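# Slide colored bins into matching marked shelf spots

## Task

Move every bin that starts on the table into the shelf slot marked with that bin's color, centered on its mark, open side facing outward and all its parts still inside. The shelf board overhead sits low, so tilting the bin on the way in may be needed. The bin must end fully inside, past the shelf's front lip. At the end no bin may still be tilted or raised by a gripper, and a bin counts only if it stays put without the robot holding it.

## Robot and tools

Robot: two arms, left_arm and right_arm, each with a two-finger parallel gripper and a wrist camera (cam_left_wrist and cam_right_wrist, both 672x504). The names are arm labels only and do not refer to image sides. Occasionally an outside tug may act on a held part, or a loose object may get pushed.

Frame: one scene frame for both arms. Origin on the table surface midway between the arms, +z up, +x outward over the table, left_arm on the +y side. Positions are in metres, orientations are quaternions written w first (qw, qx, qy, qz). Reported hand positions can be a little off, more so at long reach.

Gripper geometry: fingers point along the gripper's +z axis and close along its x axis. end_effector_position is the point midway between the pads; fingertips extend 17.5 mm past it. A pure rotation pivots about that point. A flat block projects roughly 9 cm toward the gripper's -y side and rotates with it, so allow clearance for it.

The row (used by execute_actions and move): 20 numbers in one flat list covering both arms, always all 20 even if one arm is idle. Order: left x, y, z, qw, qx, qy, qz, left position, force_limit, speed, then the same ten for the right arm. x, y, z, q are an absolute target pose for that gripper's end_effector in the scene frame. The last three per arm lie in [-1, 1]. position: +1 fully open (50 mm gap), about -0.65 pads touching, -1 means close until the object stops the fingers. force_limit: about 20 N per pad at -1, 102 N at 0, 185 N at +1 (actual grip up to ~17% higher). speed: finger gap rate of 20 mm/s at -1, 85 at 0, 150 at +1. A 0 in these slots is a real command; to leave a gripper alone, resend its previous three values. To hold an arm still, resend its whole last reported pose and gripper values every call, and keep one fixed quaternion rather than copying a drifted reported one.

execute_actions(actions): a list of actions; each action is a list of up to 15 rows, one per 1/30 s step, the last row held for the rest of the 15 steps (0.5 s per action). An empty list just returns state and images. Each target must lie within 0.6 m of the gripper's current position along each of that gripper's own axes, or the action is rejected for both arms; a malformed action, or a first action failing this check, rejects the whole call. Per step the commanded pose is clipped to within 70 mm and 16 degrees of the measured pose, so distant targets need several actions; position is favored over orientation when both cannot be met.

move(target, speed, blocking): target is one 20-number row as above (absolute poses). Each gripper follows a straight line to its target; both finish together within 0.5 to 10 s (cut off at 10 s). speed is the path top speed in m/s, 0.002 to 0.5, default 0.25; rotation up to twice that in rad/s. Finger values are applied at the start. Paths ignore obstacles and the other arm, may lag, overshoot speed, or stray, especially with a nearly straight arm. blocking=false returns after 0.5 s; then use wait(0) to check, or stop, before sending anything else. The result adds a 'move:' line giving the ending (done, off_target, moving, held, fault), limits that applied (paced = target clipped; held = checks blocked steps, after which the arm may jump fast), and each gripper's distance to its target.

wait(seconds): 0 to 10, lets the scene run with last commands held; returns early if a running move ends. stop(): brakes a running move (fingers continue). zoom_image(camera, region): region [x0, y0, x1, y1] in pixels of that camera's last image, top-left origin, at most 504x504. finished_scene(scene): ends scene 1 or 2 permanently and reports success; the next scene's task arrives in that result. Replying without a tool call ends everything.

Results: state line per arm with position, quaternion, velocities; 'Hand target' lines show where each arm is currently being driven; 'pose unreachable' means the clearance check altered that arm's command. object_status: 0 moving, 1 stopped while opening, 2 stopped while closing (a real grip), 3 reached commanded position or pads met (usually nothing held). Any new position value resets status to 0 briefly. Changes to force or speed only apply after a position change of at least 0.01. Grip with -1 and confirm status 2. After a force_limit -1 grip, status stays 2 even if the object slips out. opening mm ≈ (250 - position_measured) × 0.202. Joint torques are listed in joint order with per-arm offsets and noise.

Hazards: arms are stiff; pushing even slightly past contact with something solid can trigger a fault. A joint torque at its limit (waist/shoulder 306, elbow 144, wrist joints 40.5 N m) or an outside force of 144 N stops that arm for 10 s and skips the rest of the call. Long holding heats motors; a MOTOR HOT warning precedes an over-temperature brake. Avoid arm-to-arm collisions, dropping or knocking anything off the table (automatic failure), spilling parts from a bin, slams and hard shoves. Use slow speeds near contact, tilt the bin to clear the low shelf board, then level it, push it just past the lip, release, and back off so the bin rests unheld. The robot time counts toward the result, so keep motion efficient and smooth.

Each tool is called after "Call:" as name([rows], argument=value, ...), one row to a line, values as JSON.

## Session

Call:
execute_actions(actions=[])

Scene clock: 0.00 s.
left_arm: end_effector_position=(+0.8527, +0.3386, +0.2554) position_measured=3 object_status=3 end_effector_quat_wxyz=(+0.101, -0.194, +0.783, -0.582) end_effector_velocity=(-0.000, -0.001, -0.001) end_effector_angular_velocity=(-0.000, +0.001, -0.001) | right_arm: end_effector_position=(+0.4114, -0.6684, +0.3406) position_measured=3 object_status=3 end_effector_quat_wxyz=(-0.520, +0.767, -0.345, +0.150) end_effector_velocity=(+0.000, +0.000, -0.000) end_effector_angular_velocity=(+0.000, -0.000, -0.001)
Joint positions: left_arm=[ 0.092  0.549  1.716 -1.599  1.047 -1.008] | right_arm=[-0.984 -0.305  2.442  0.975  1.677  1.016]
Joint velocities: left_arm=[-0.001  0.001 -0.    -0.    -0.     0.   ] | right_arm=[ 0.    -0.     0.001  0.001 -0.001  0.   ]
Joint torques (N m, as the joint torque sensors report them, + toward a larger angle): no reading
Hand target (left_arm): +0.853, +0.339, +0.255; +0.101, -0.194, +0.783, -0.582
Hand target (right_arm): +0.411, -0.668, +0.341; -0.520, +0.767, -0.345, +0.150

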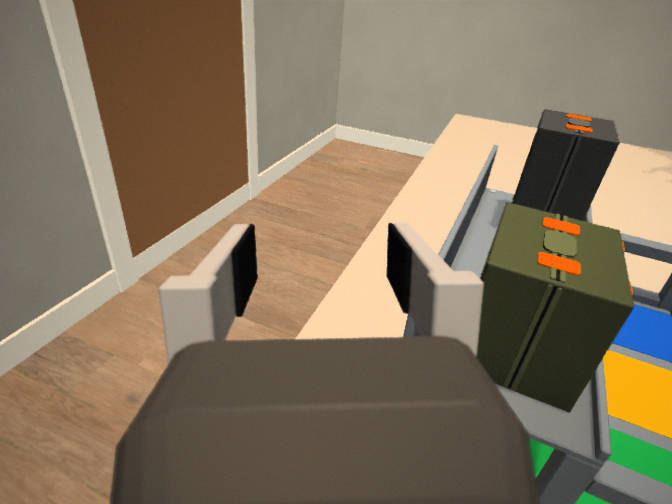

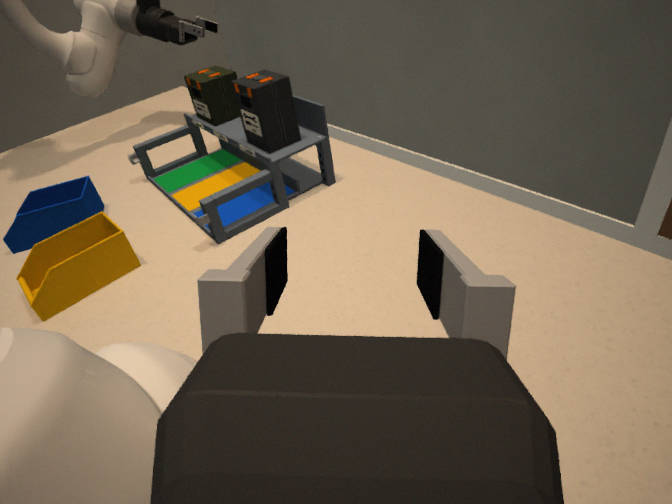

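Call:
move(target=[0.8527,0.3386,0.2554,0.101,-0.194,0.783,-0.582,1,0,0,0.15,0.0,0.45,-0.183,0.683,-0.683,0.183,1,0,0], speed=0.35)

action 0: the call puts the target (right_arm/x, right_arm/y, right_arm/z) 0.659 m from right_arm's end_effector_position in the last result along the gripper's own x axis as it stood there; a target may be at most 0.6 m away along each of those axes, so nothing of the call was run and nothing moved. Command a nearer target, and go on from there in a later call.

Call:
move(target=[0.8527,0.3386,0.2554,0.101,-0.194,0.783,-0.582,1,0,0,0.16,-0.07,0.47,-0.183,0.683,-0.683,0.183,1,0,0], speed=0.35)

action 0: the call puts the target (right_arm/x, right_arm/y, right_arm/z) 0.607 m from right_arm's end_effector_position in the last result along the gripper's own x axis as it stood there; a target may be at most 0.6 m away along each of those axes, so nothing of the call was run and nothing moved. Command a nearer target, and go on from there in a later call.

Call:
move(target=[0.8527,0.3386,0.2554,0.101,-0.194,0.783,-0.582,1,0,0,0.17,-0.08,0.47,-0.183,0.683,-0.683,0.183,1,0,0], speed=0.35)

Scene clock: 19.23 s.
left_arm: end_effector_position=(+0.8527, +0.3386, +0.2554) position_measured=3 object_status=3 end_effector_quat_wxyz=(+0.101, -0.194, +0.783, -0.582) end_effector_velocity=(-0.000, -0.000, +0.000) end_effector_angular_velocity=(+0.000, -0.000, -0.001) | right_arm: end_effector_position=(+0.1691, -0.0797, +0.4691) position_measured=3 object_status=3 end_effector_quat_wxyz=(-0.183, +0.684, -0.682, +0.183) end_effector_velocity=(+0.000, +0.001, +0.000) end_effector_angular_velocity=(-0.001, -0.001, +0.001)
Joint positions: left_arm=[ 0.092  0.549  1.717 -1.599  1.046 -1.007] | right_arm=[-1.209 -1.553  1.654  1.209  2.589  2.951]
Joint velocities: left_arm=[-0.001 -0.001  0.     0.    -0.     0.   ] | right_arm=[-0.     0.    -0.001  0.001 -0.     0.001]
Joint torques (N m, as the joint torque sensors report them, + toward a larger angle): left_arm=[  2.87 -85.16 -34.17  -2.58   1.97  -0.22] | right_arm=[  1.79 105.38   0.06   0.86  -1.59   0.04]
Hand target (left_arm): +0.853, +0.339, +0.255; +0.101, -0.194, +0.783, -0.582
Hand target (right_arm): +0.169, -0.080, +0.469; -0.183, +0.684, -0.682, +0.183
Off the commanded pose (left_arm): 0.000 m, 0 deg.
Off the commanded pose (right_arm): 0.001 m, 0 deg.
move: done; limits=paced

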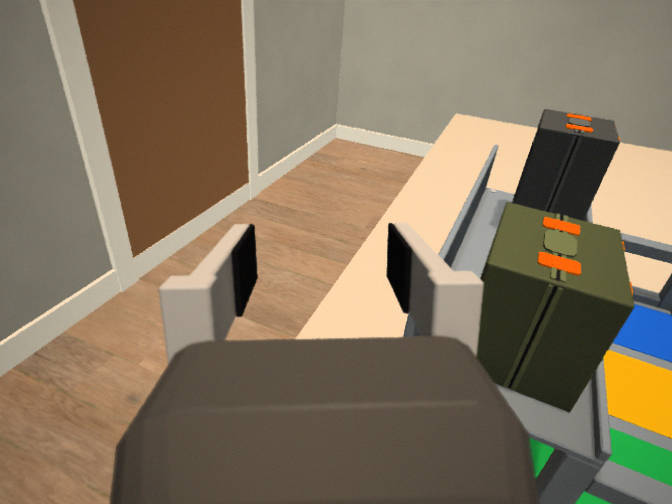

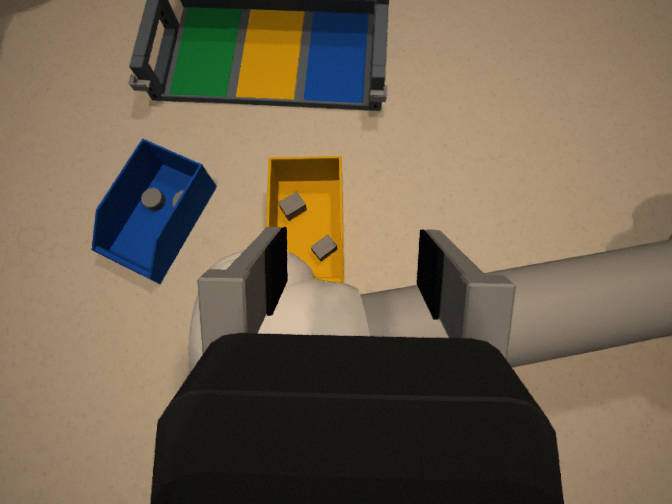

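Call:
zoom_image(camera="cam_right_wrist", region=[240,210,460,340])

Call:
zoom_image(camera="cam_right_wrist", region=[80,125,240,295])

Call:
zoom_image(camera="cam_right_wrist", region=[120,0,400,180])

Call:
zoom_image(camera="cam_left_wrist", region=[210,210,430,340])

Region (240, 210, 460, 340) of cam_right_wrist's 672x504 image, scaled by 2.291, with more detail than that image has; it fills the top 298 rows of this view, and the rest is white.

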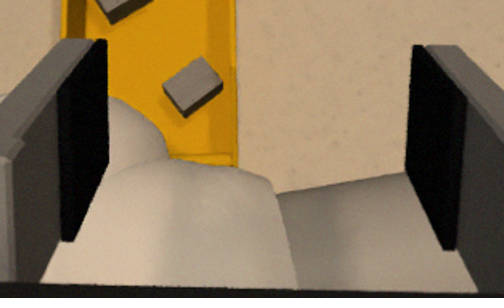

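Region (80, 125, 240, 295) of cam_right_wrist's 672x504 image, scaled by 2.965, with more detail than that image has; it fills the left 474 columns of this view, and the rest is white.

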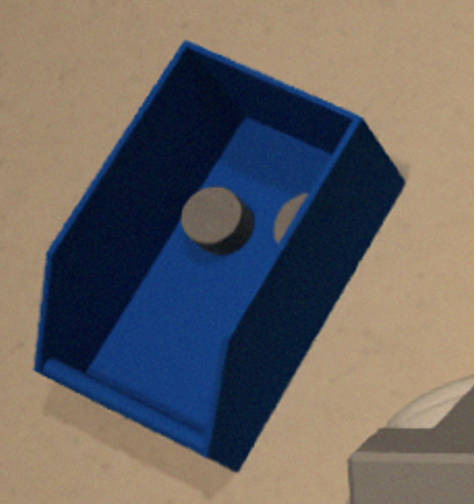

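Region (120, 0, 400, 180) of cam_right_wrist's 672x504 image, scaled by 1.800, with more detail than that image has; it fills the top 324 rows of this view, and the rest is white.

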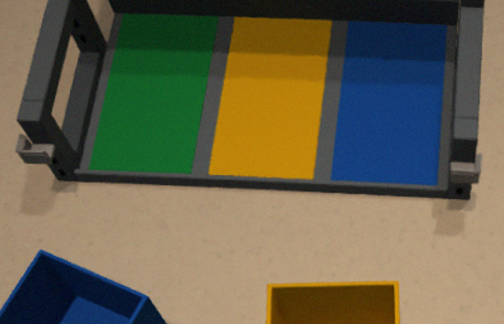

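Region (210, 210, 430, 340) of cam_left_wrist's 672x504 image, scaled by 2.291, with more detail than that image has; it fills the top 298 rows of this view, and the rest is white.

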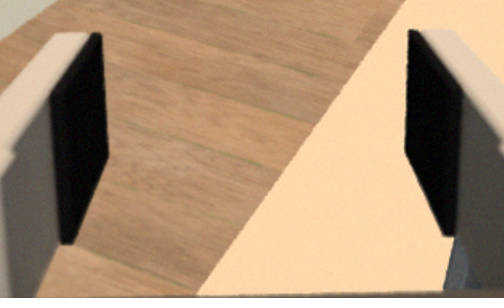

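Call:
move(target=[0.362,0.250,0.125,-0.1415,0.5283,-0.8087,0.2167,0.4,0,0.5,0.4114,-0.6684,0.3406,-0.520,0.767,-0.345,0.150,1,0,0], speed=0.35)

Scene clock: 68.13 s.
left_arm: end_effector_position=(+0.3623, +0.2506, +0.1246) position_measured=92 object_status=3 end_effector_quat_wxyz=(+0.142, -0.528, +0.809, -0.217) end_effector_velocity=(+0.001, +0.001, -0.000) end_effector_angular_velocity=(+0.001, +0.003, +0.000) | right_arm: end_effector_position=(+0.4123, -0.6687, +0.3415) position_measured=3 object_status=3 end_effector_quat_wxyz=(-0.520, +0.766, -0.346, +0.150) end_effector_velocity=(-0.000, -0.000, +0.000) end_effector_angular_velocity=(-0.000, -0.001, +0.000)
Joint positions: left_arm=[-0.862 -0.074  2.431 -2.436 -0.422 -1.157] | right_arm=[-0.983 -0.306  2.44   0.977  1.676  1.021]
Joint velocities: left_arm=[ 0.004  0.    -0.001 -0.012 -0.001  0.015] | right_arm=[-0.    -0.    -0.     0.     0.    -0.001]
Joint torques (N m, as the joint torque sensors report them, + toward a larger angle): left_arm=[  6.89 -22.51 -31.41  -2.28   0.71  -0.32] | right_arm=[  1.31  -6.28 -35.47   4.85   1.94   0.06]
Hand target (left_arm): +0.362, +0.251, +0.125; +0.142, -0.528, +0.809, -0.217
Hand target (right_arm): +0.412, -0.669, +0.342; -0.520, +0.766, -0.346, +0.150
Off the commanded pose (left_arm): 0.001 m, 0 deg.
Off the commanded pose (right_arm): 0.001 m, 0 deg.
move: done; limits=paced

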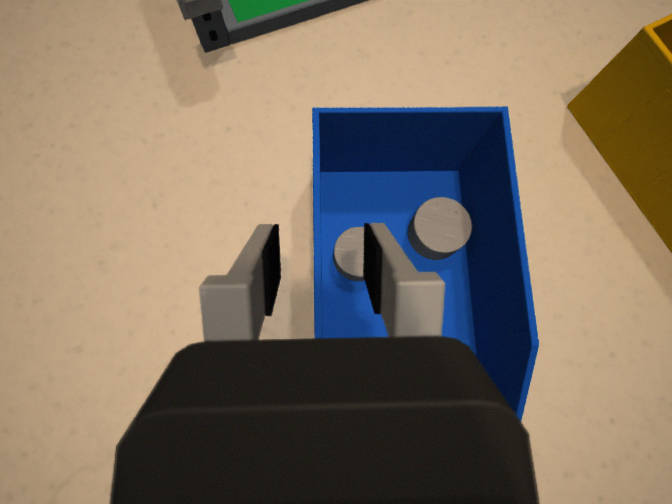

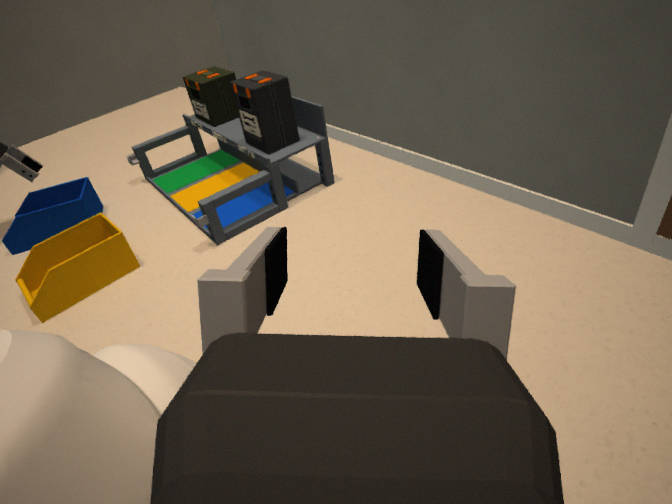

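Call:
move(target=[0.363,0.252,0.060,-0.1415,0.5283,-0.8087,0.2167,0.4,0,0.5,0.4114,-0.6684,0.3406,-0.520,0.767,-0.345,0.150,1,0,0], speed=0.15)

Call:
execute_actions([
  [[0.363,0.252,0.060,-0.1415,0.5283,-0.8087,0.2167,-1,0.2,0.3,0.4114,-0.6684,0.3406,-0.520,0.767,-0.345,0.150,1,0,0]],
])

Call:
zoom_image(camera="cam_right_wrist", region=[120,60,350,250])

Scene clock: 80.10 s.
left_arm: end_effector_position=(+0.3629, +0.2520, +0.0602) position_measured=92 object_status=3 end_effector_quat_wxyz=(+0.141, -0.528, +0.809, -0.216) end_effector_velocity=(-0.000, -0.000, -0.001) end_effector_angular_velocity=(-0.000, -0.009, +0.001) | right_arm: end_effector_position=(+0.4114, -0.6684, +0.3406) position_measured=3 object_status=3 end_effector_quat_wxyz=(-0.520, +0.767, -0.345, +0.150) end_effector_velocity=(+0.000, +0.000, +0.000) end_effector_angular_velocity=(+0.001, -0.001, -0.000)
Joint positions: left_arm=[-0.857  0.052  2.488 -2.064 -0.302 -1.55 ] | right_arm=[-0.984 -0.305  2.442  0.975  1.677  1.016]
Joint velocities: left_arm=[-0.007  0.003  0.005  0.051 -0.004 -0.056] | right_arm=[ 0.    -0.     0.     0.002  0.    -0.   ]
Joint torques (N m, as the joint torque sensors report them, + toward a larger angle): left_arm=[  1.8  -29.3  -25.91  -0.84   0.3    0.44] | right_arm=[  0.82  -7.09 -35.86   4.91   2.04   0.02]
Hand target (left_arm): +0.363, +0.252, +0.060; +0.141, -0.528, +0.809, -0.217
Hand target (right_arm): +0.411, -0.668, +0.341; -0.520, +0.767, -0.345, +0.150
Off the commanded pose (left_arm): 0.000 m, 0 deg.
Off the commanded pose (right_arm): 0.000 m, 0 deg.
move: done

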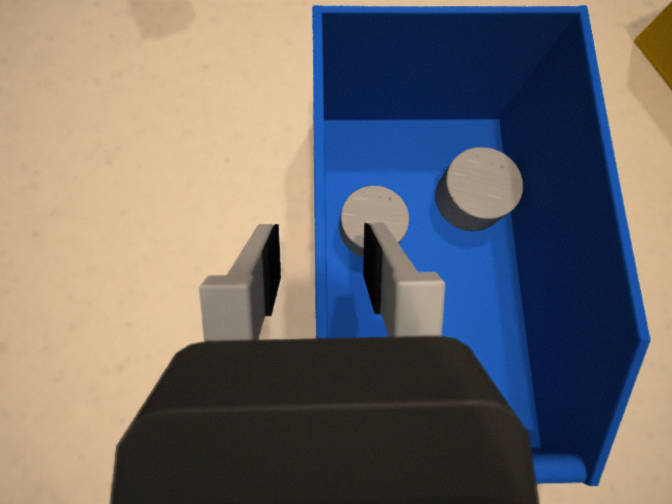

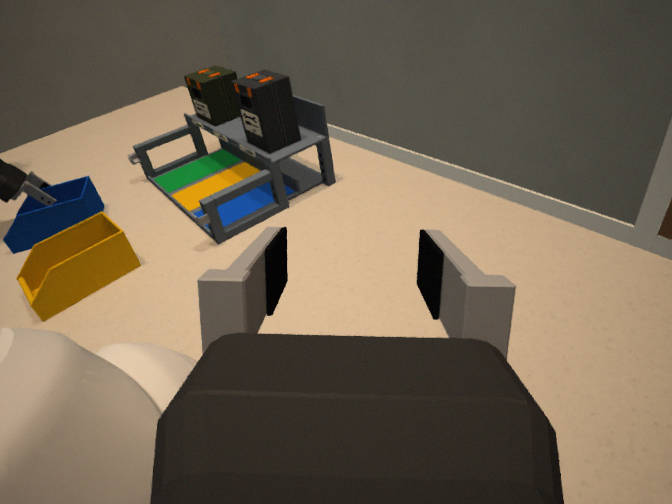

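Scene clock: 80.60 s.
left_arm: end_effector_position=(+0.3630, +0.2520, +0.0600) position_measured=240 object_status=0 end_effector_quat_wxyz=(+0.142, -0.528, +0.809, -0.217) end_effector_velocity=(-0.000, -0.000, -0.000) end_effector_angular_velocity=(+0.001, +0.000, -0.001) | right_arm: end_effector_position=(+0.4114, -0.6684, +0.3406) position_measured=3 object_status=3 end_effector_quat_wxyz=(-0.520, +0.767, -0.345, +0.150) end_effector_velocity=(-0.000, +0.000, -0.001) end_effector_angular_velocity=(+0.000, +0.001, +0.001)
Joint positions: left_arm=[-0.858  0.052  2.488 -2.059 -0.302 -1.556] | right_arm=[-0.984 -0.305  2.442  0.975  1.677  1.016]
Joint velocities: left_arm=[-0.001  0.001 -0.     0.001  0.    -0.   ] | right_arm=[-0.     0.     0.001 -0.001 -0.    -0.   ]
Joint torques (N m, as the joint torque sensors report them, + toward a larger angle): left_arm=[  2.81 -28.86 -24.04  -0.94   0.12   0.09] | right_arm=[  1.46  -5.93 -36.07   4.74   1.86   0.06]
Hand target (left_arm): +0.363, +0.252, +0.060; +0.141, -0.528, +0.809, -0.217
Hand target (right_arm): +0.411, -0.668, +0.341; -0.520, +0.767, -0.345, +0.150
Off the commanded pose (left_arm): 0.000 m, 0 deg.
Off the commanded pose (right_arm): 0.000 m, 0 deg.

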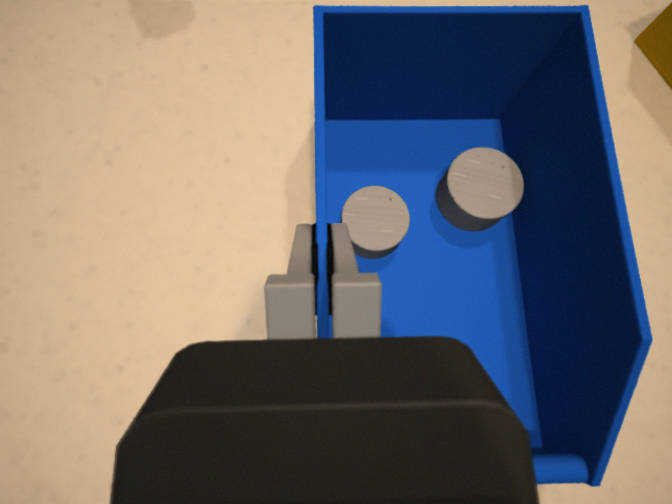

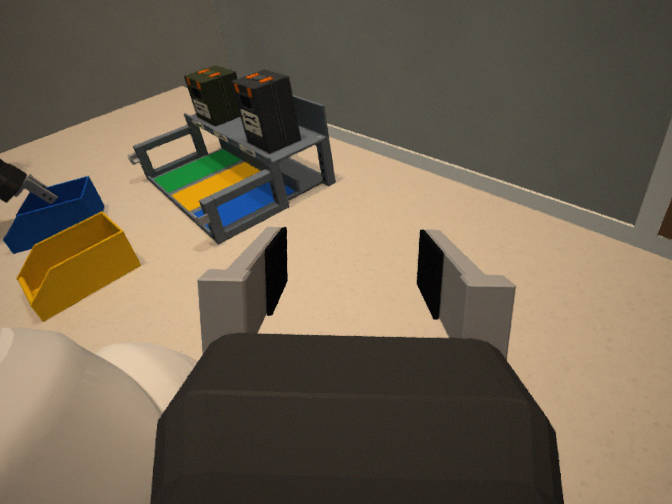

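Region (120, 60, 350, 250) of cam_right_wrist's 672x504 image, scaled by 2.191, with more detail than that image has; it fills the top 416 rows of this view, and the rest is white.

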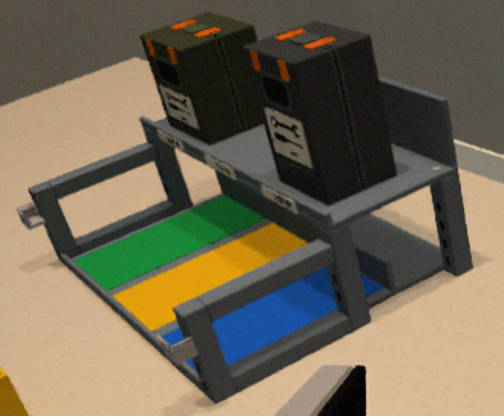

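Call:
zoom_image(camera="cam_left_wrist", region=[290,0,610,240])

Region (290, 0, 610, 240) of cam_left_wrist's 672x504 image, scaled by 1.575, with more detail than that image has; it fills the top 378 rows of this view, and the rest is white.

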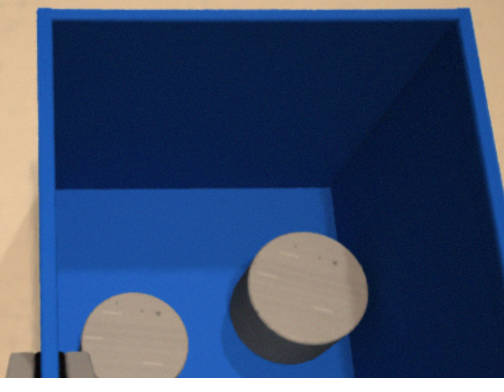

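Call:
move(target=[0.370,0.247,0.082,-0.1415,0.5283,-0.8087,0.2167,-1,0.2,0.3,0.4114,-0.6684,0.3406,-0.520,0.767,-0.345,0.150,1,0,0], speed=0.12)

Call:
move(target=[0.53,0.13,0.100,-0.1438,0.6763,-0.7065,0.1502,-1,0.2,0.3,0.4114,-0.6684,0.3406,-0.520,0.767,-0.345,0.150,1,0,0], speed=0.25)

Call:
move(target=[0.58,0.0,0.086,-0.1438,0.6763,-0.7065,0.1502,-1,0.2,0.3,0.4114,-0.6684,0.3406,-0.520,0.767,-0.345,0.150,1,0,0], speed=0.2)

Scene clock: 101.93 s.
left_arm: end_effector_position=(+0.3700, +0.2470, +0.0819) position_measured=240 object_status=2 end_effector_quat_wxyz=(+0.142, -0.528, +0.809, -0.217) end_effector_velocity=(+0.001, -0.000, +0.001) end_effector_angular_velocity=(+0.000, +0.001, -0.000) | right_arm: end_effector_position=(+0.4114, -0.6684, +0.3406) position_measured=3 object_status=3 end_effector_quat_wxyz=(-0.520, +0.767, -0.345, +0.150) end_effector_velocity=(+0.000, -0.000, +0.000) end_effector_angular_velocity=(+0.002, -0.002, -0.001)
Joint positions: left_arm=[-0.85   0.019  2.457 -2.223 -0.333 -1.375] | right_arm=[-0.984 -0.305  2.442  0.975  1.677  1.016]
Joint velocities: left_arm=[ 0.002 -0.001 -0.002 -0.013 -0.001  0.015] | right_arm=[-0.     0.     0.     0.002  0.     0.   ]
Joint torques (N m, as the joint torque sensors report them, + toward a larger angle): left_arm=[  2.38 -29.78 -29.75  -1.06   0.69  -0.88] | right_arm=[  2.04  -5.5  -35.31   4.86   2.08  -0.01]
Hand target (left_arm): +0.370, +0.247, +0.082; +0.142, -0.528, +0.809, -0.217
Hand target (right_arm): +0.411, -0.668, +0.341; -0.520, +0.767, -0.345, +0.150
Off the commanded pose (left_arm): 0.000 m, 0 deg.
Off the commanded pose (right_arm): 0.000 m, 0 deg.
move: done

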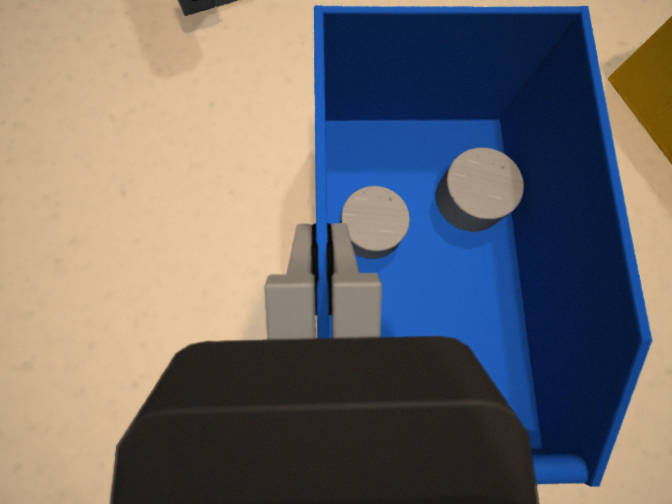

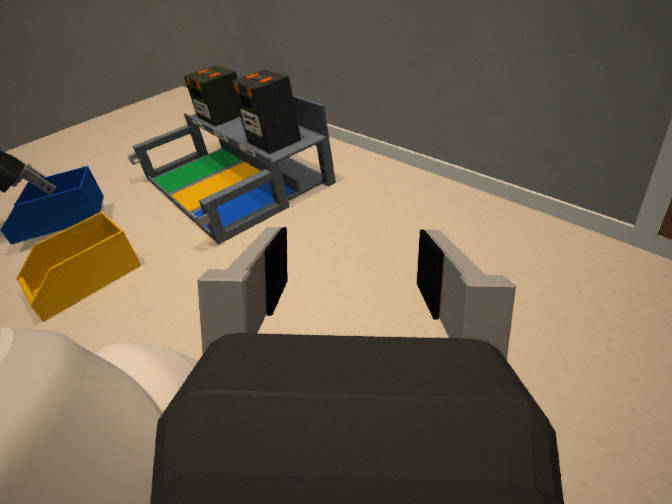

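Scene clock: 103.13 s.
left_arm: end_effector_position=(+0.5300, +0.1300, +0.1001) position_measured=240 object_status=2 end_effector_quat_wxyz=(-0.144, +0.676, -0.707, +0.150) end_effector_velocity=(-0.000, -0.001, -0.001) end_effector_angular_velocity=(+0.000, +0.001, -0.000) | right_arm: end_effector_position=(+0.4114, -0.6684, +0.3406) position_measured=3 object_status=3 end_effector_quat_wxyz=(-0.520, +0.767, -0.345, +0.150) end_effector_velocity=(+0.000, -0.000, +0.000) end_effector_angular_velocity=(-0.001, -0.001, -0.001)
Joint positions: left_arm=[-0.787  0.315  1.99  -2.591 -0.626 -1.27 ] | right_arm=[-0.984 -0.305  2.442  0.975  1.677  1.016]
Joint velocities: left_arm=[-0.001  0.002 -0.002 -0.002 -0.001  0.001] | right_arm=[ 0.    -0.    -0.001  0.001 -0.001  0.   ]
Joint torques (N m, as the joint torque sensors report them, + toward a larger angle): left_arm=[  2.83 -70.03 -36.52  -1.8    0.98  -0.22] | right_arm=[  0.95  -5.18 -35.59   4.69   1.89  -0.02]
Hand target (left_arm): +0.530, +0.130, +0.100; -0.144, +0.676, -0.707, +0.150
Hand target (right_arm): +0.411, -0.668, +0.341; -0.520, +0.767, -0.345, +0.150
Off the commanded pose (left_arm): 0.000 m, 0 deg.
Off the commanded pose (right_arm): 0.000 m, 0 deg.
move: done

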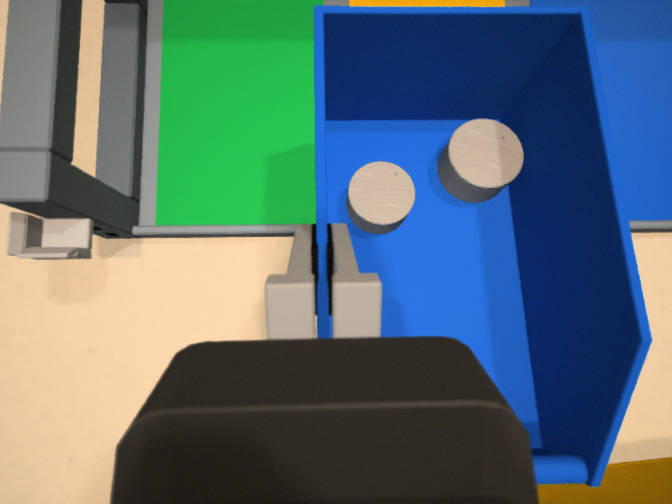

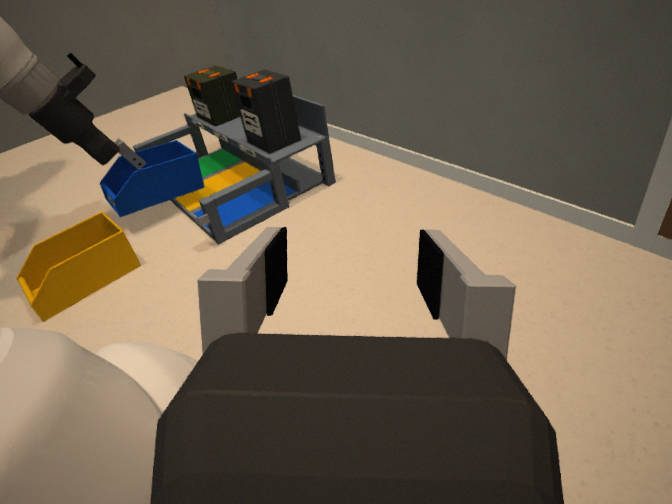

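Scene clock: 104.23 s.
left_arm: end_effector_position=(+0.5801, +0.0000, +0.0861) position_measured=240 object_status=2 end_effector_quat_wxyz=(-0.144, +0.676, -0.707, +0.150) end_effector_velocity=(+0.000, -0.000, -0.000) end_effector_angular_velocity=(-0.000, +0.001, +0.000) | right_arm: end_effector_position=(+0.4114, -0.6684, +0.3406) position_measured=3 object_status=3 end_effector_quat_wxyz=(-0.520, +0.767, -0.345, +0.150) end_effector_velocity=(-0.000, +0.000, -0.000) end_effector_angular_velocity=(+0.000, +0.001, +0.000)
Joint positions: left_arm=[-0.844  0.501  1.73  -2.627 -0.712 -1.27 ] | right_arm=[-0.984 -0.305  2.442  0.975  1.677  1.016]
Joint velocities: left_arm=[ 0.     0.001 -0.001 -0.001 -0.     0.   ] | right_arm=[ 0.     0.     0.    -0.001 -0.     0.   ]
Joint torques (N m, as the joint torque sensors report them, + toward a larger angle): left_arm=[  3.23 -91.03 -37.45  -2.45   1.12  -0.07] | right_arm=[  0.81  -6.49 -35.89   4.75   2.05   0.1 ]
Hand target (left_arm): +0.580, -0.000, +0.086; -0.144, +0.676, -0.707, +0.150
Hand target (right_arm): +0.411, -0.668, +0.341; -0.520, +0.767, -0.345, +0.150
Off the commanded pose (left_arm): 0.000 m, 0 deg.
Off the commanded pose (right_arm): 0.000 m, 0 deg.
move: done

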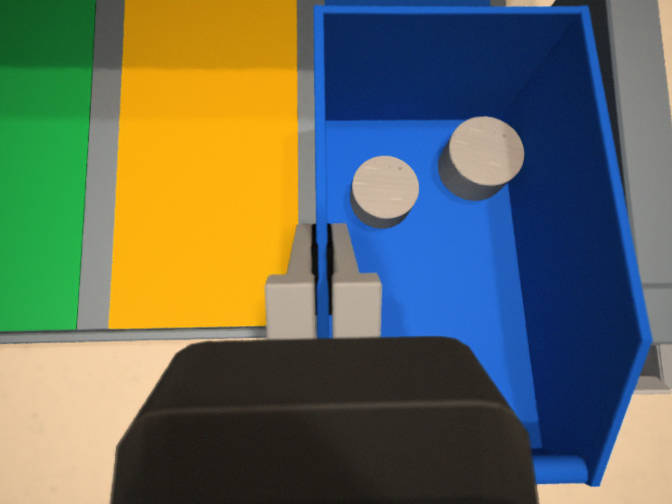

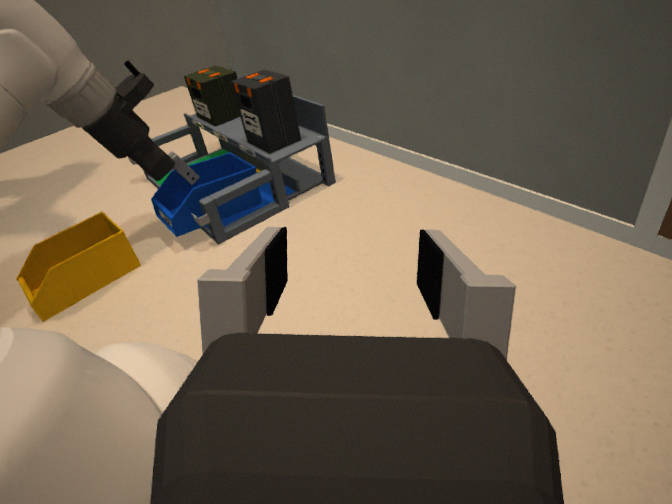

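Call:
execute_actions(actions=[])

Scene clock: 116.17 s.
left_arm: end_effector_position=(+0.5801, -0.0000, +0.0861) position_measured=240 object_status=2 end_effector_quat_wxyz=(-0.144, +0.676, -0.707, +0.150) end_effector_velocity=(+0.001, +0.001, +0.001) end_effector_angular_velocity=(-0.001, -0.000, +0.003) | right_arm: end_effector_position=(+0.4114, -0.6684, +0.3406) position_measured=3 object_status=3 end_effector_quat_wxyz=(-0.520, +0.767, -0.345, +0.150) end_effector_velocity=(+0.000, -0.000, -0.000) end_effector_angular_velocity=(+0.000, +0.001, -0.000)
Joint positions: left_arm=[-0.844  0.501  1.73  -2.627 -0.712 -1.27 ] | right_arm=[-0.984 -0.305  2.442  0.975  1.677  1.016]
Joint velocities: left_arm=[ 0.002 -0.001  0.    -0.    -0.    -0.   ] | right_arm=[-0.     0.001 -0.    -0.    -0.     0.001]
Joint torques (N m, as the joint torque sensors report them, + toward a larger angle): left_arm=[  3.61 -87.97 -37.73  -2.44   0.96   0.08] | right_arm=[  1.33  -6.94 -36.49   4.72   2.03   0.12]
Hand target (left_arm): +0.580, -0.000, +0.086; -0.144, +0.676, -0.707, +0.150
Hand target (right_arm): +0.411, -0.668, +0.341; -0.520, +0.767, -0.345, +0.150
Off the commanded pose (left_arm): 0.000 m, 0 deg.
Off the commanded pose (right_arm): 0.000 m, 0 deg.

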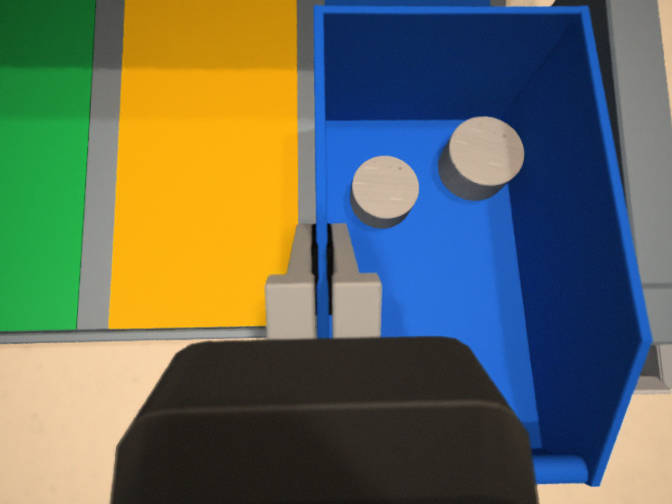

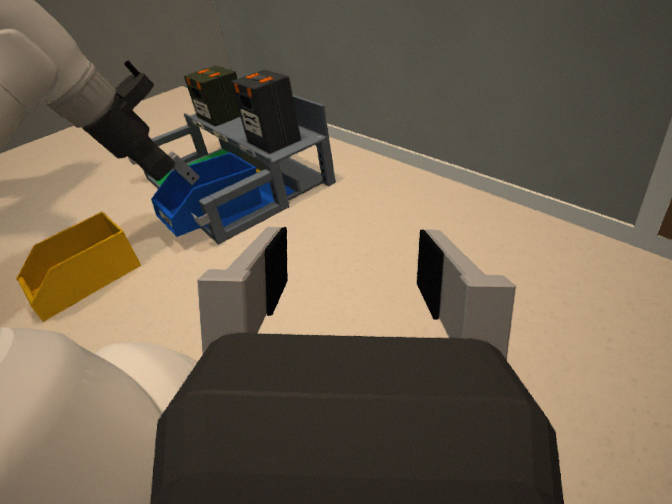

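Call:
zoom_image(camera="cam_left_wrist", region=[260, 0, 400, 105])

Call:
zoom_image(camera="cam_right_wrist", region=[130, 70, 350, 250])

Region (260, 0, 400, 105) of cam_left_wrist's 672x504 image, scaled by 3.600, with more detail than that image has; it fills the top 378 rows of this view, and the rest is white.

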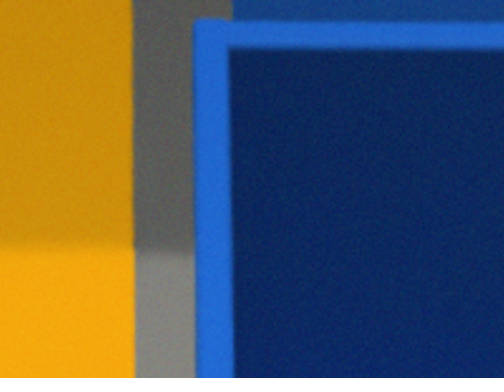

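Region (130, 70, 350, 250) of cam_right_wrist's 672x504 image, scaled by 2.291, with more detail than that image has; it fills the top 412 rows of this view, and the rest is white.

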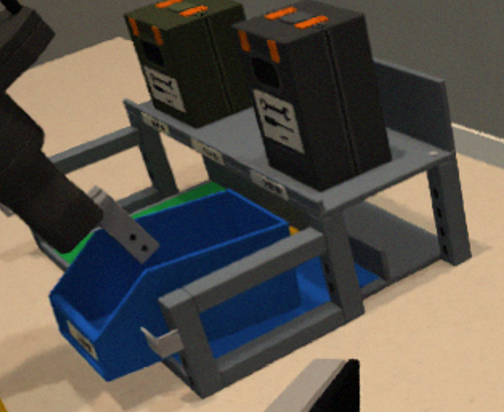

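Call:
move(target=[0.595,-0.0037,0.080,-0.1438,0.6763,-0.7065,0.1502,-1,0.2,0.3,0.4114,-0.6684,0.3406,-0.520,0.767,-0.345,0.150,1,0,0], speed=0.08)

Call:
move(target=[0.645,-0.0059,0.0795,-0.1438,0.6763,-0.7065,0.1502,-1,0.2,0.3,0.4114,-0.6684,0.3406,-0.520,0.767,-0.345,0.150,1,0,0], speed=0.08)

Scene clock: 123.67 s.
left_arm: end_effector_position=(+0.5950, -0.0037, +0.0800) position_measured=240 object_status=2 end_effector_quat_wxyz=(-0.144, +0.676, -0.707, +0.150) end_effector_velocity=(+0.000, -0.000, -0.000) end_effector_angular_velocity=(+0.000, -0.000, -0.000) | right_arm: end_effector_position=(+0.4114, -0.6684, +0.3406) position_measured=3 object_status=3 end_effector_quat_wxyz=(-0.520, +0.767, -0.345, +0.150) end_effector_velocity=(+0.000, +0.000, +0.000) end_effector_angular_velocity=(+0.001, -0.000, -0.000)
Joint positions: left_arm=[-0.83   0.523  1.707 -2.631 -0.708 -1.255] | right_arm=[-0.984 -0.305  2.442  0.975  1.677  1.016]
Joint velocities: left_arm=[ 0.     0.001 -0.001  0.    -0.     0.   ] | right_arm=[0.    0.    0.    0.001 0.001 0.   ]
Joint torques (N m, as the joint torque sensors report them, + toward a larger angle): left_arm=[  2.5  -90.7  -38.7   -2.19   1.01  -0.36] | right_arm=[  1.58  -6.25 -35.55   4.77   1.86   0.13]
Hand target (left_arm): +0.595, -0.004, +0.080; -0.144, +0.676, -0.707, +0.150
Hand target (right_arm): +0.411, -0.668, +0.341; -0.520, +0.767, -0.345, +0.150
Off the commanded pose (left_arm): 0.000 m, 0 deg.
Off the commanded pose (right_arm): 0.000 m, 0 deg.
move: done

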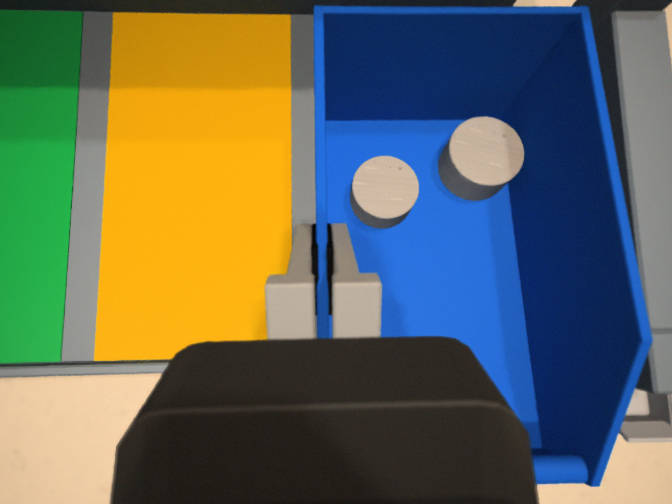

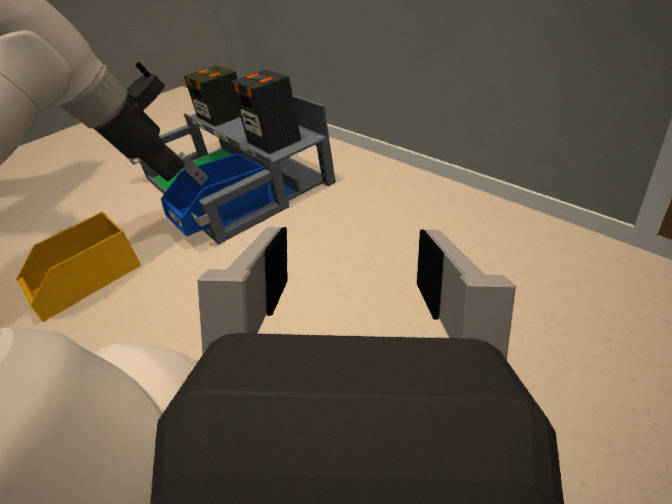

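Scene clock: 124.60 s.
left_arm: end_effector_position=(+0.6450, -0.0059, +0.0795) position_measured=240 object_status=2 end_effector_quat_wxyz=(-0.144, +0.676, -0.707, +0.150) end_effector_velocity=(+0.001, +0.000, -0.000) end_effector_angular_velocity=(+0.001, -0.000, -0.000) | right_arm: end_effector_position=(+0.4114, -0.6684, +0.3406) position_measured=3 object_status=3 end_effector_quat_wxyz=(-0.520, +0.767, -0.345, +0.150) end_effector_velocity=(+0.000, -0.000, +0.000) end_effector_angular_velocity=(+0.001, -0.001, -0.001)
Joint positions: left_arm=[-0.781  0.567  1.632 -2.658 -0.716 -1.179] | right_arm=[-0.984 -0.305  2.442  0.975  1.677  1.016]
Joint velocities: left_arm=[ 0.001  0.001 -0.     0.001 -0.     0.001] | right_arm=[-0.     0.001 -0.     0.001 -0.    -0.   ]
Joint torques (N m, as the joint torque sensors report them, + toward a larger angle): left_arm=[  2.97 -97.16 -39.59  -2.29   1.23  -0.18] | right_arm=[  2.83  -5.67 -35.7    4.78   2.02   0.11]
Hand target (left_arm): +0.645, -0.006, +0.080; -0.144, +0.676, -0.707, +0.150
Hand target (right_arm): +0.411, -0.668, +0.341; -0.520, +0.767, -0.345, +0.150
Off the commanded pose (left_arm): 0.000 m, 0 deg.
Off the commanded pose (right_arm): 0.000 m, 0 deg.
move: done

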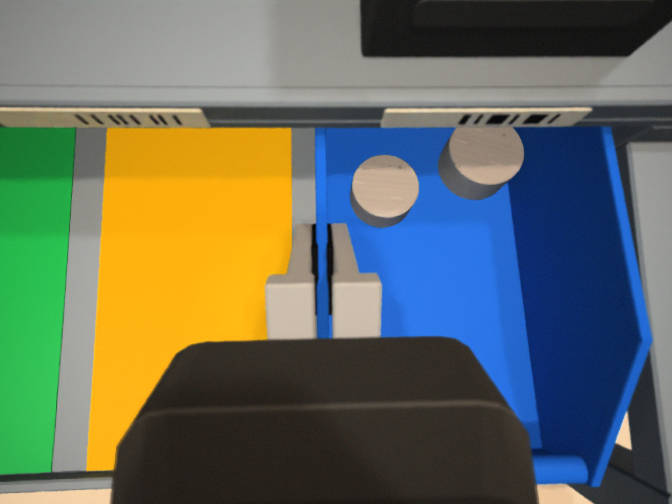

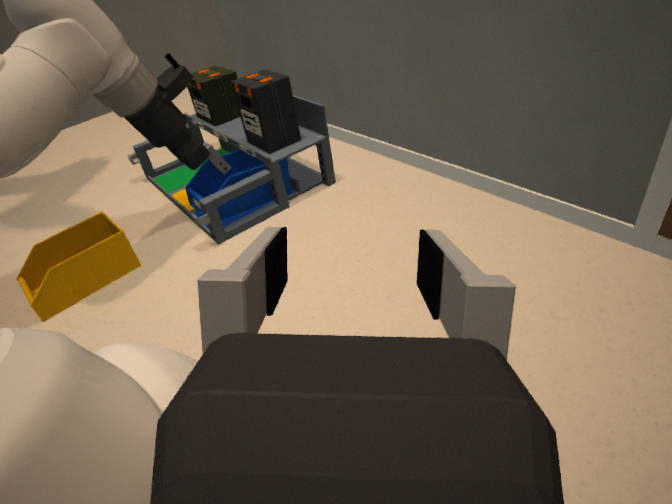

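Call:
move(target=[0.649,-0.0061,0.0685,-0.179,0.668,-0.698,0.187,-1,0.2,0.3,0.4114,-0.6684,0.3406,-0.520,0.767,-0.345,0.150,1,0,0], speed=0.05)

Call:
zoom_image(camera="cam_right_wrist", region=[160, 110, 340, 250])

Scene clock: 129.00 s.
left_arm: end_effector_position=(+0.6490, -0.0061, +0.0685) position_measured=240 object_status=2 end_effector_quat_wxyz=(-0.179, +0.668, -0.698, +0.187) end_effector_velocity=(+0.000, +0.000, +0.000) end_effector_angular_velocity=(-0.000, -0.003, +0.001) | right_arm: end_effector_position=(+0.4114, -0.6684, +0.3406) position_measured=3 object_status=3 end_effector_quat_wxyz=(-0.520, +0.767, -0.345, +0.150) end_effector_velocity=(+0.000, -0.000, -0.000) end_effector_angular_velocity=(+0.001, -0.000, -0.001)
Joint positions: left_arm=[-0.803  0.574  1.682 -2.456 -0.647 -1.376] | right_arm=[-0.984 -0.305  2.442  0.975  1.677  1.016]
Joint velocities: left_arm=[-0.    -0.001  0.001  0.005  0.001 -0.006] | right_arm=[-0.     0.001  0.     0.001 -0.     0.   ]
Joint torques (N m, as the joint torque sensors report them, + toward a larger angle): left_arm=[  1.87 -94.45 -35.47  -1.79   0.7    0.26] | right_arm=[  1.31  -5.5  -35.8    4.79   1.9    0.14]
Hand target (left_arm): +0.649, -0.006, +0.068; -0.179, +0.668, -0.698, +0.187
Hand target (right_arm): +0.411, -0.668, +0.341; -0.520, +0.767, -0.345, +0.150
Off the commanded pose (left_arm): 0.000 m, 0 deg.
Off the commanded pose (right_arm): 0.000 m, 0 deg.
move: done

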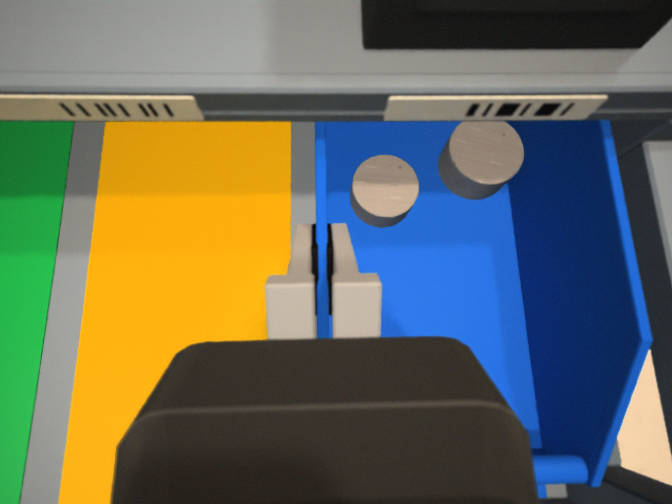

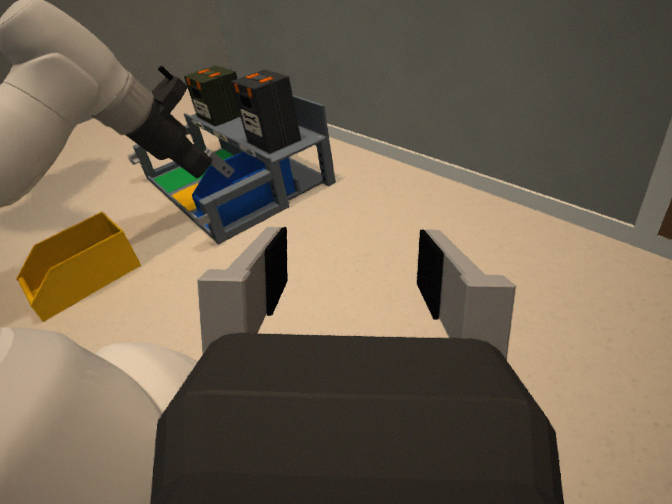

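Region (160, 110, 340, 250) of cam_right_wrist's 672x504 image, scaled by 2.800, with more detail than that image has.

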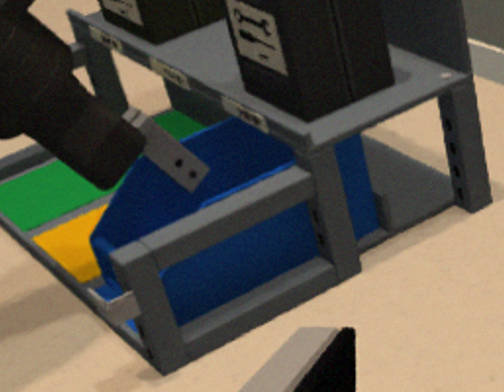

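Call:
zoom_image(camera="cam_right_wrist", region=[270, 150, 320, 210])

Region (270, 150, 320, 210) of cam_right_wrist's 672x504 image, scaled by 8.400, with more detail than that image has.

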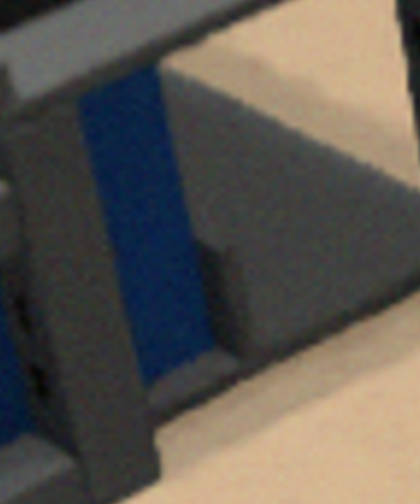

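Close to the stop. Nudge forward slowly.

Call:
move(target=[0.652,-0.0062,0.068,-0.179,0.668,-0.698,0.187,-1,0.2,0.3,0.4114,-0.6684,0.3406,-0.520,0.767,-0.345,0.150,1,0,0], speed=0.02)

Scene clock: 133.97 s.
left_arm: end_effector_position=(+0.6520, -0.0062, +0.0680) position_measured=240 object_status=2 end_effector_quat_wxyz=(-0.179, +0.668, -0.698, +0.187) end_effector_velocity=(+0.001, +0.001, -0.000) end_effector_angular_velocity=(+0.000, +0.000, +0.001) | right_arm: end_effector_position=(+0.4114, -0.6684, +0.3406) position_measured=3 object_status=3 end_effector_quat_wxyz=(-0.520, +0.767, -0.345, +0.150) end_effector_velocity=(-0.000, +0.000, -0.000) end_effector_angular_velocity=(+0.000, +0.001, +0.000)
Joint positions: left_arm=[-0.8    0.577  1.678 -2.457 -0.646 -1.372] | right_arm=[-0.984 -0.305  2.442  0.975  1.677  1.016]
Joint velocities: left_arm=[ 0.002  0.    -0.    -0.     0.     0.   ] | right_arm=[ 0.    -0.     0.    -0.001  0.     0.001]
Joint torques (N m, as the joint torque sensors report them, + toward a larger angle): left_arm=[ 12.63 -89.77 -42.15   0.58   2.33  -0.09] | right_arm=[  1.52  -5.34 -35.62   4.84   1.86   0.03]
Hand target (left_arm): +0.652, -0.006, +0.068; -0.179, +0.668, -0.698, +0.187
Hand target (right_arm): +0.411, -0.668, +0.341; -0.520, +0.767, -0.345, +0.150
Off the commanded pose (left_arm): 0.000 m, 0 deg.
Off the commanded pose (right_arm): 0.000 m, 0 deg.
move: done

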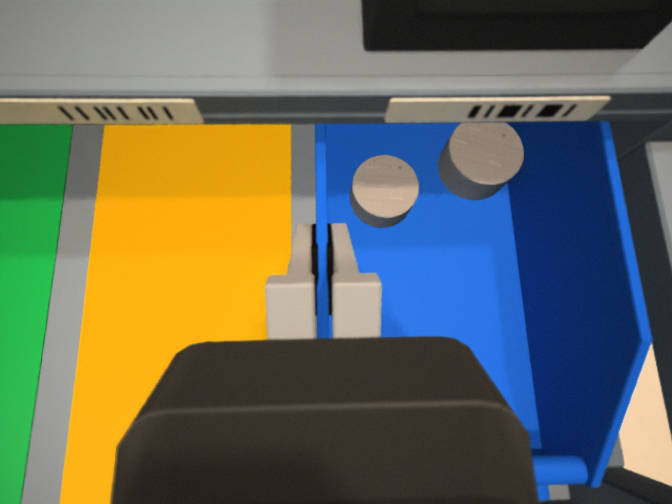

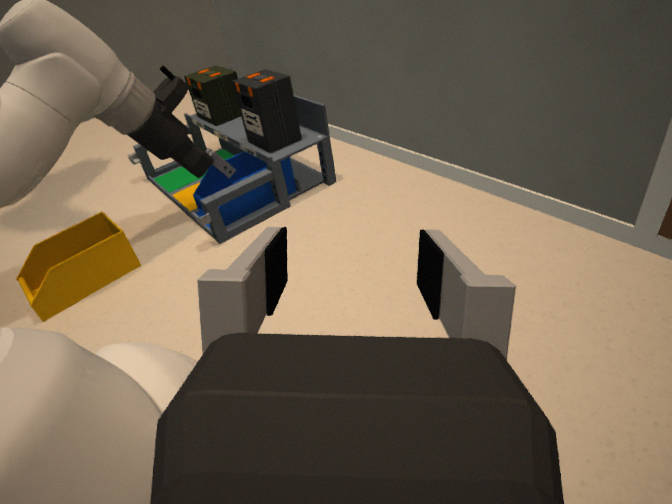

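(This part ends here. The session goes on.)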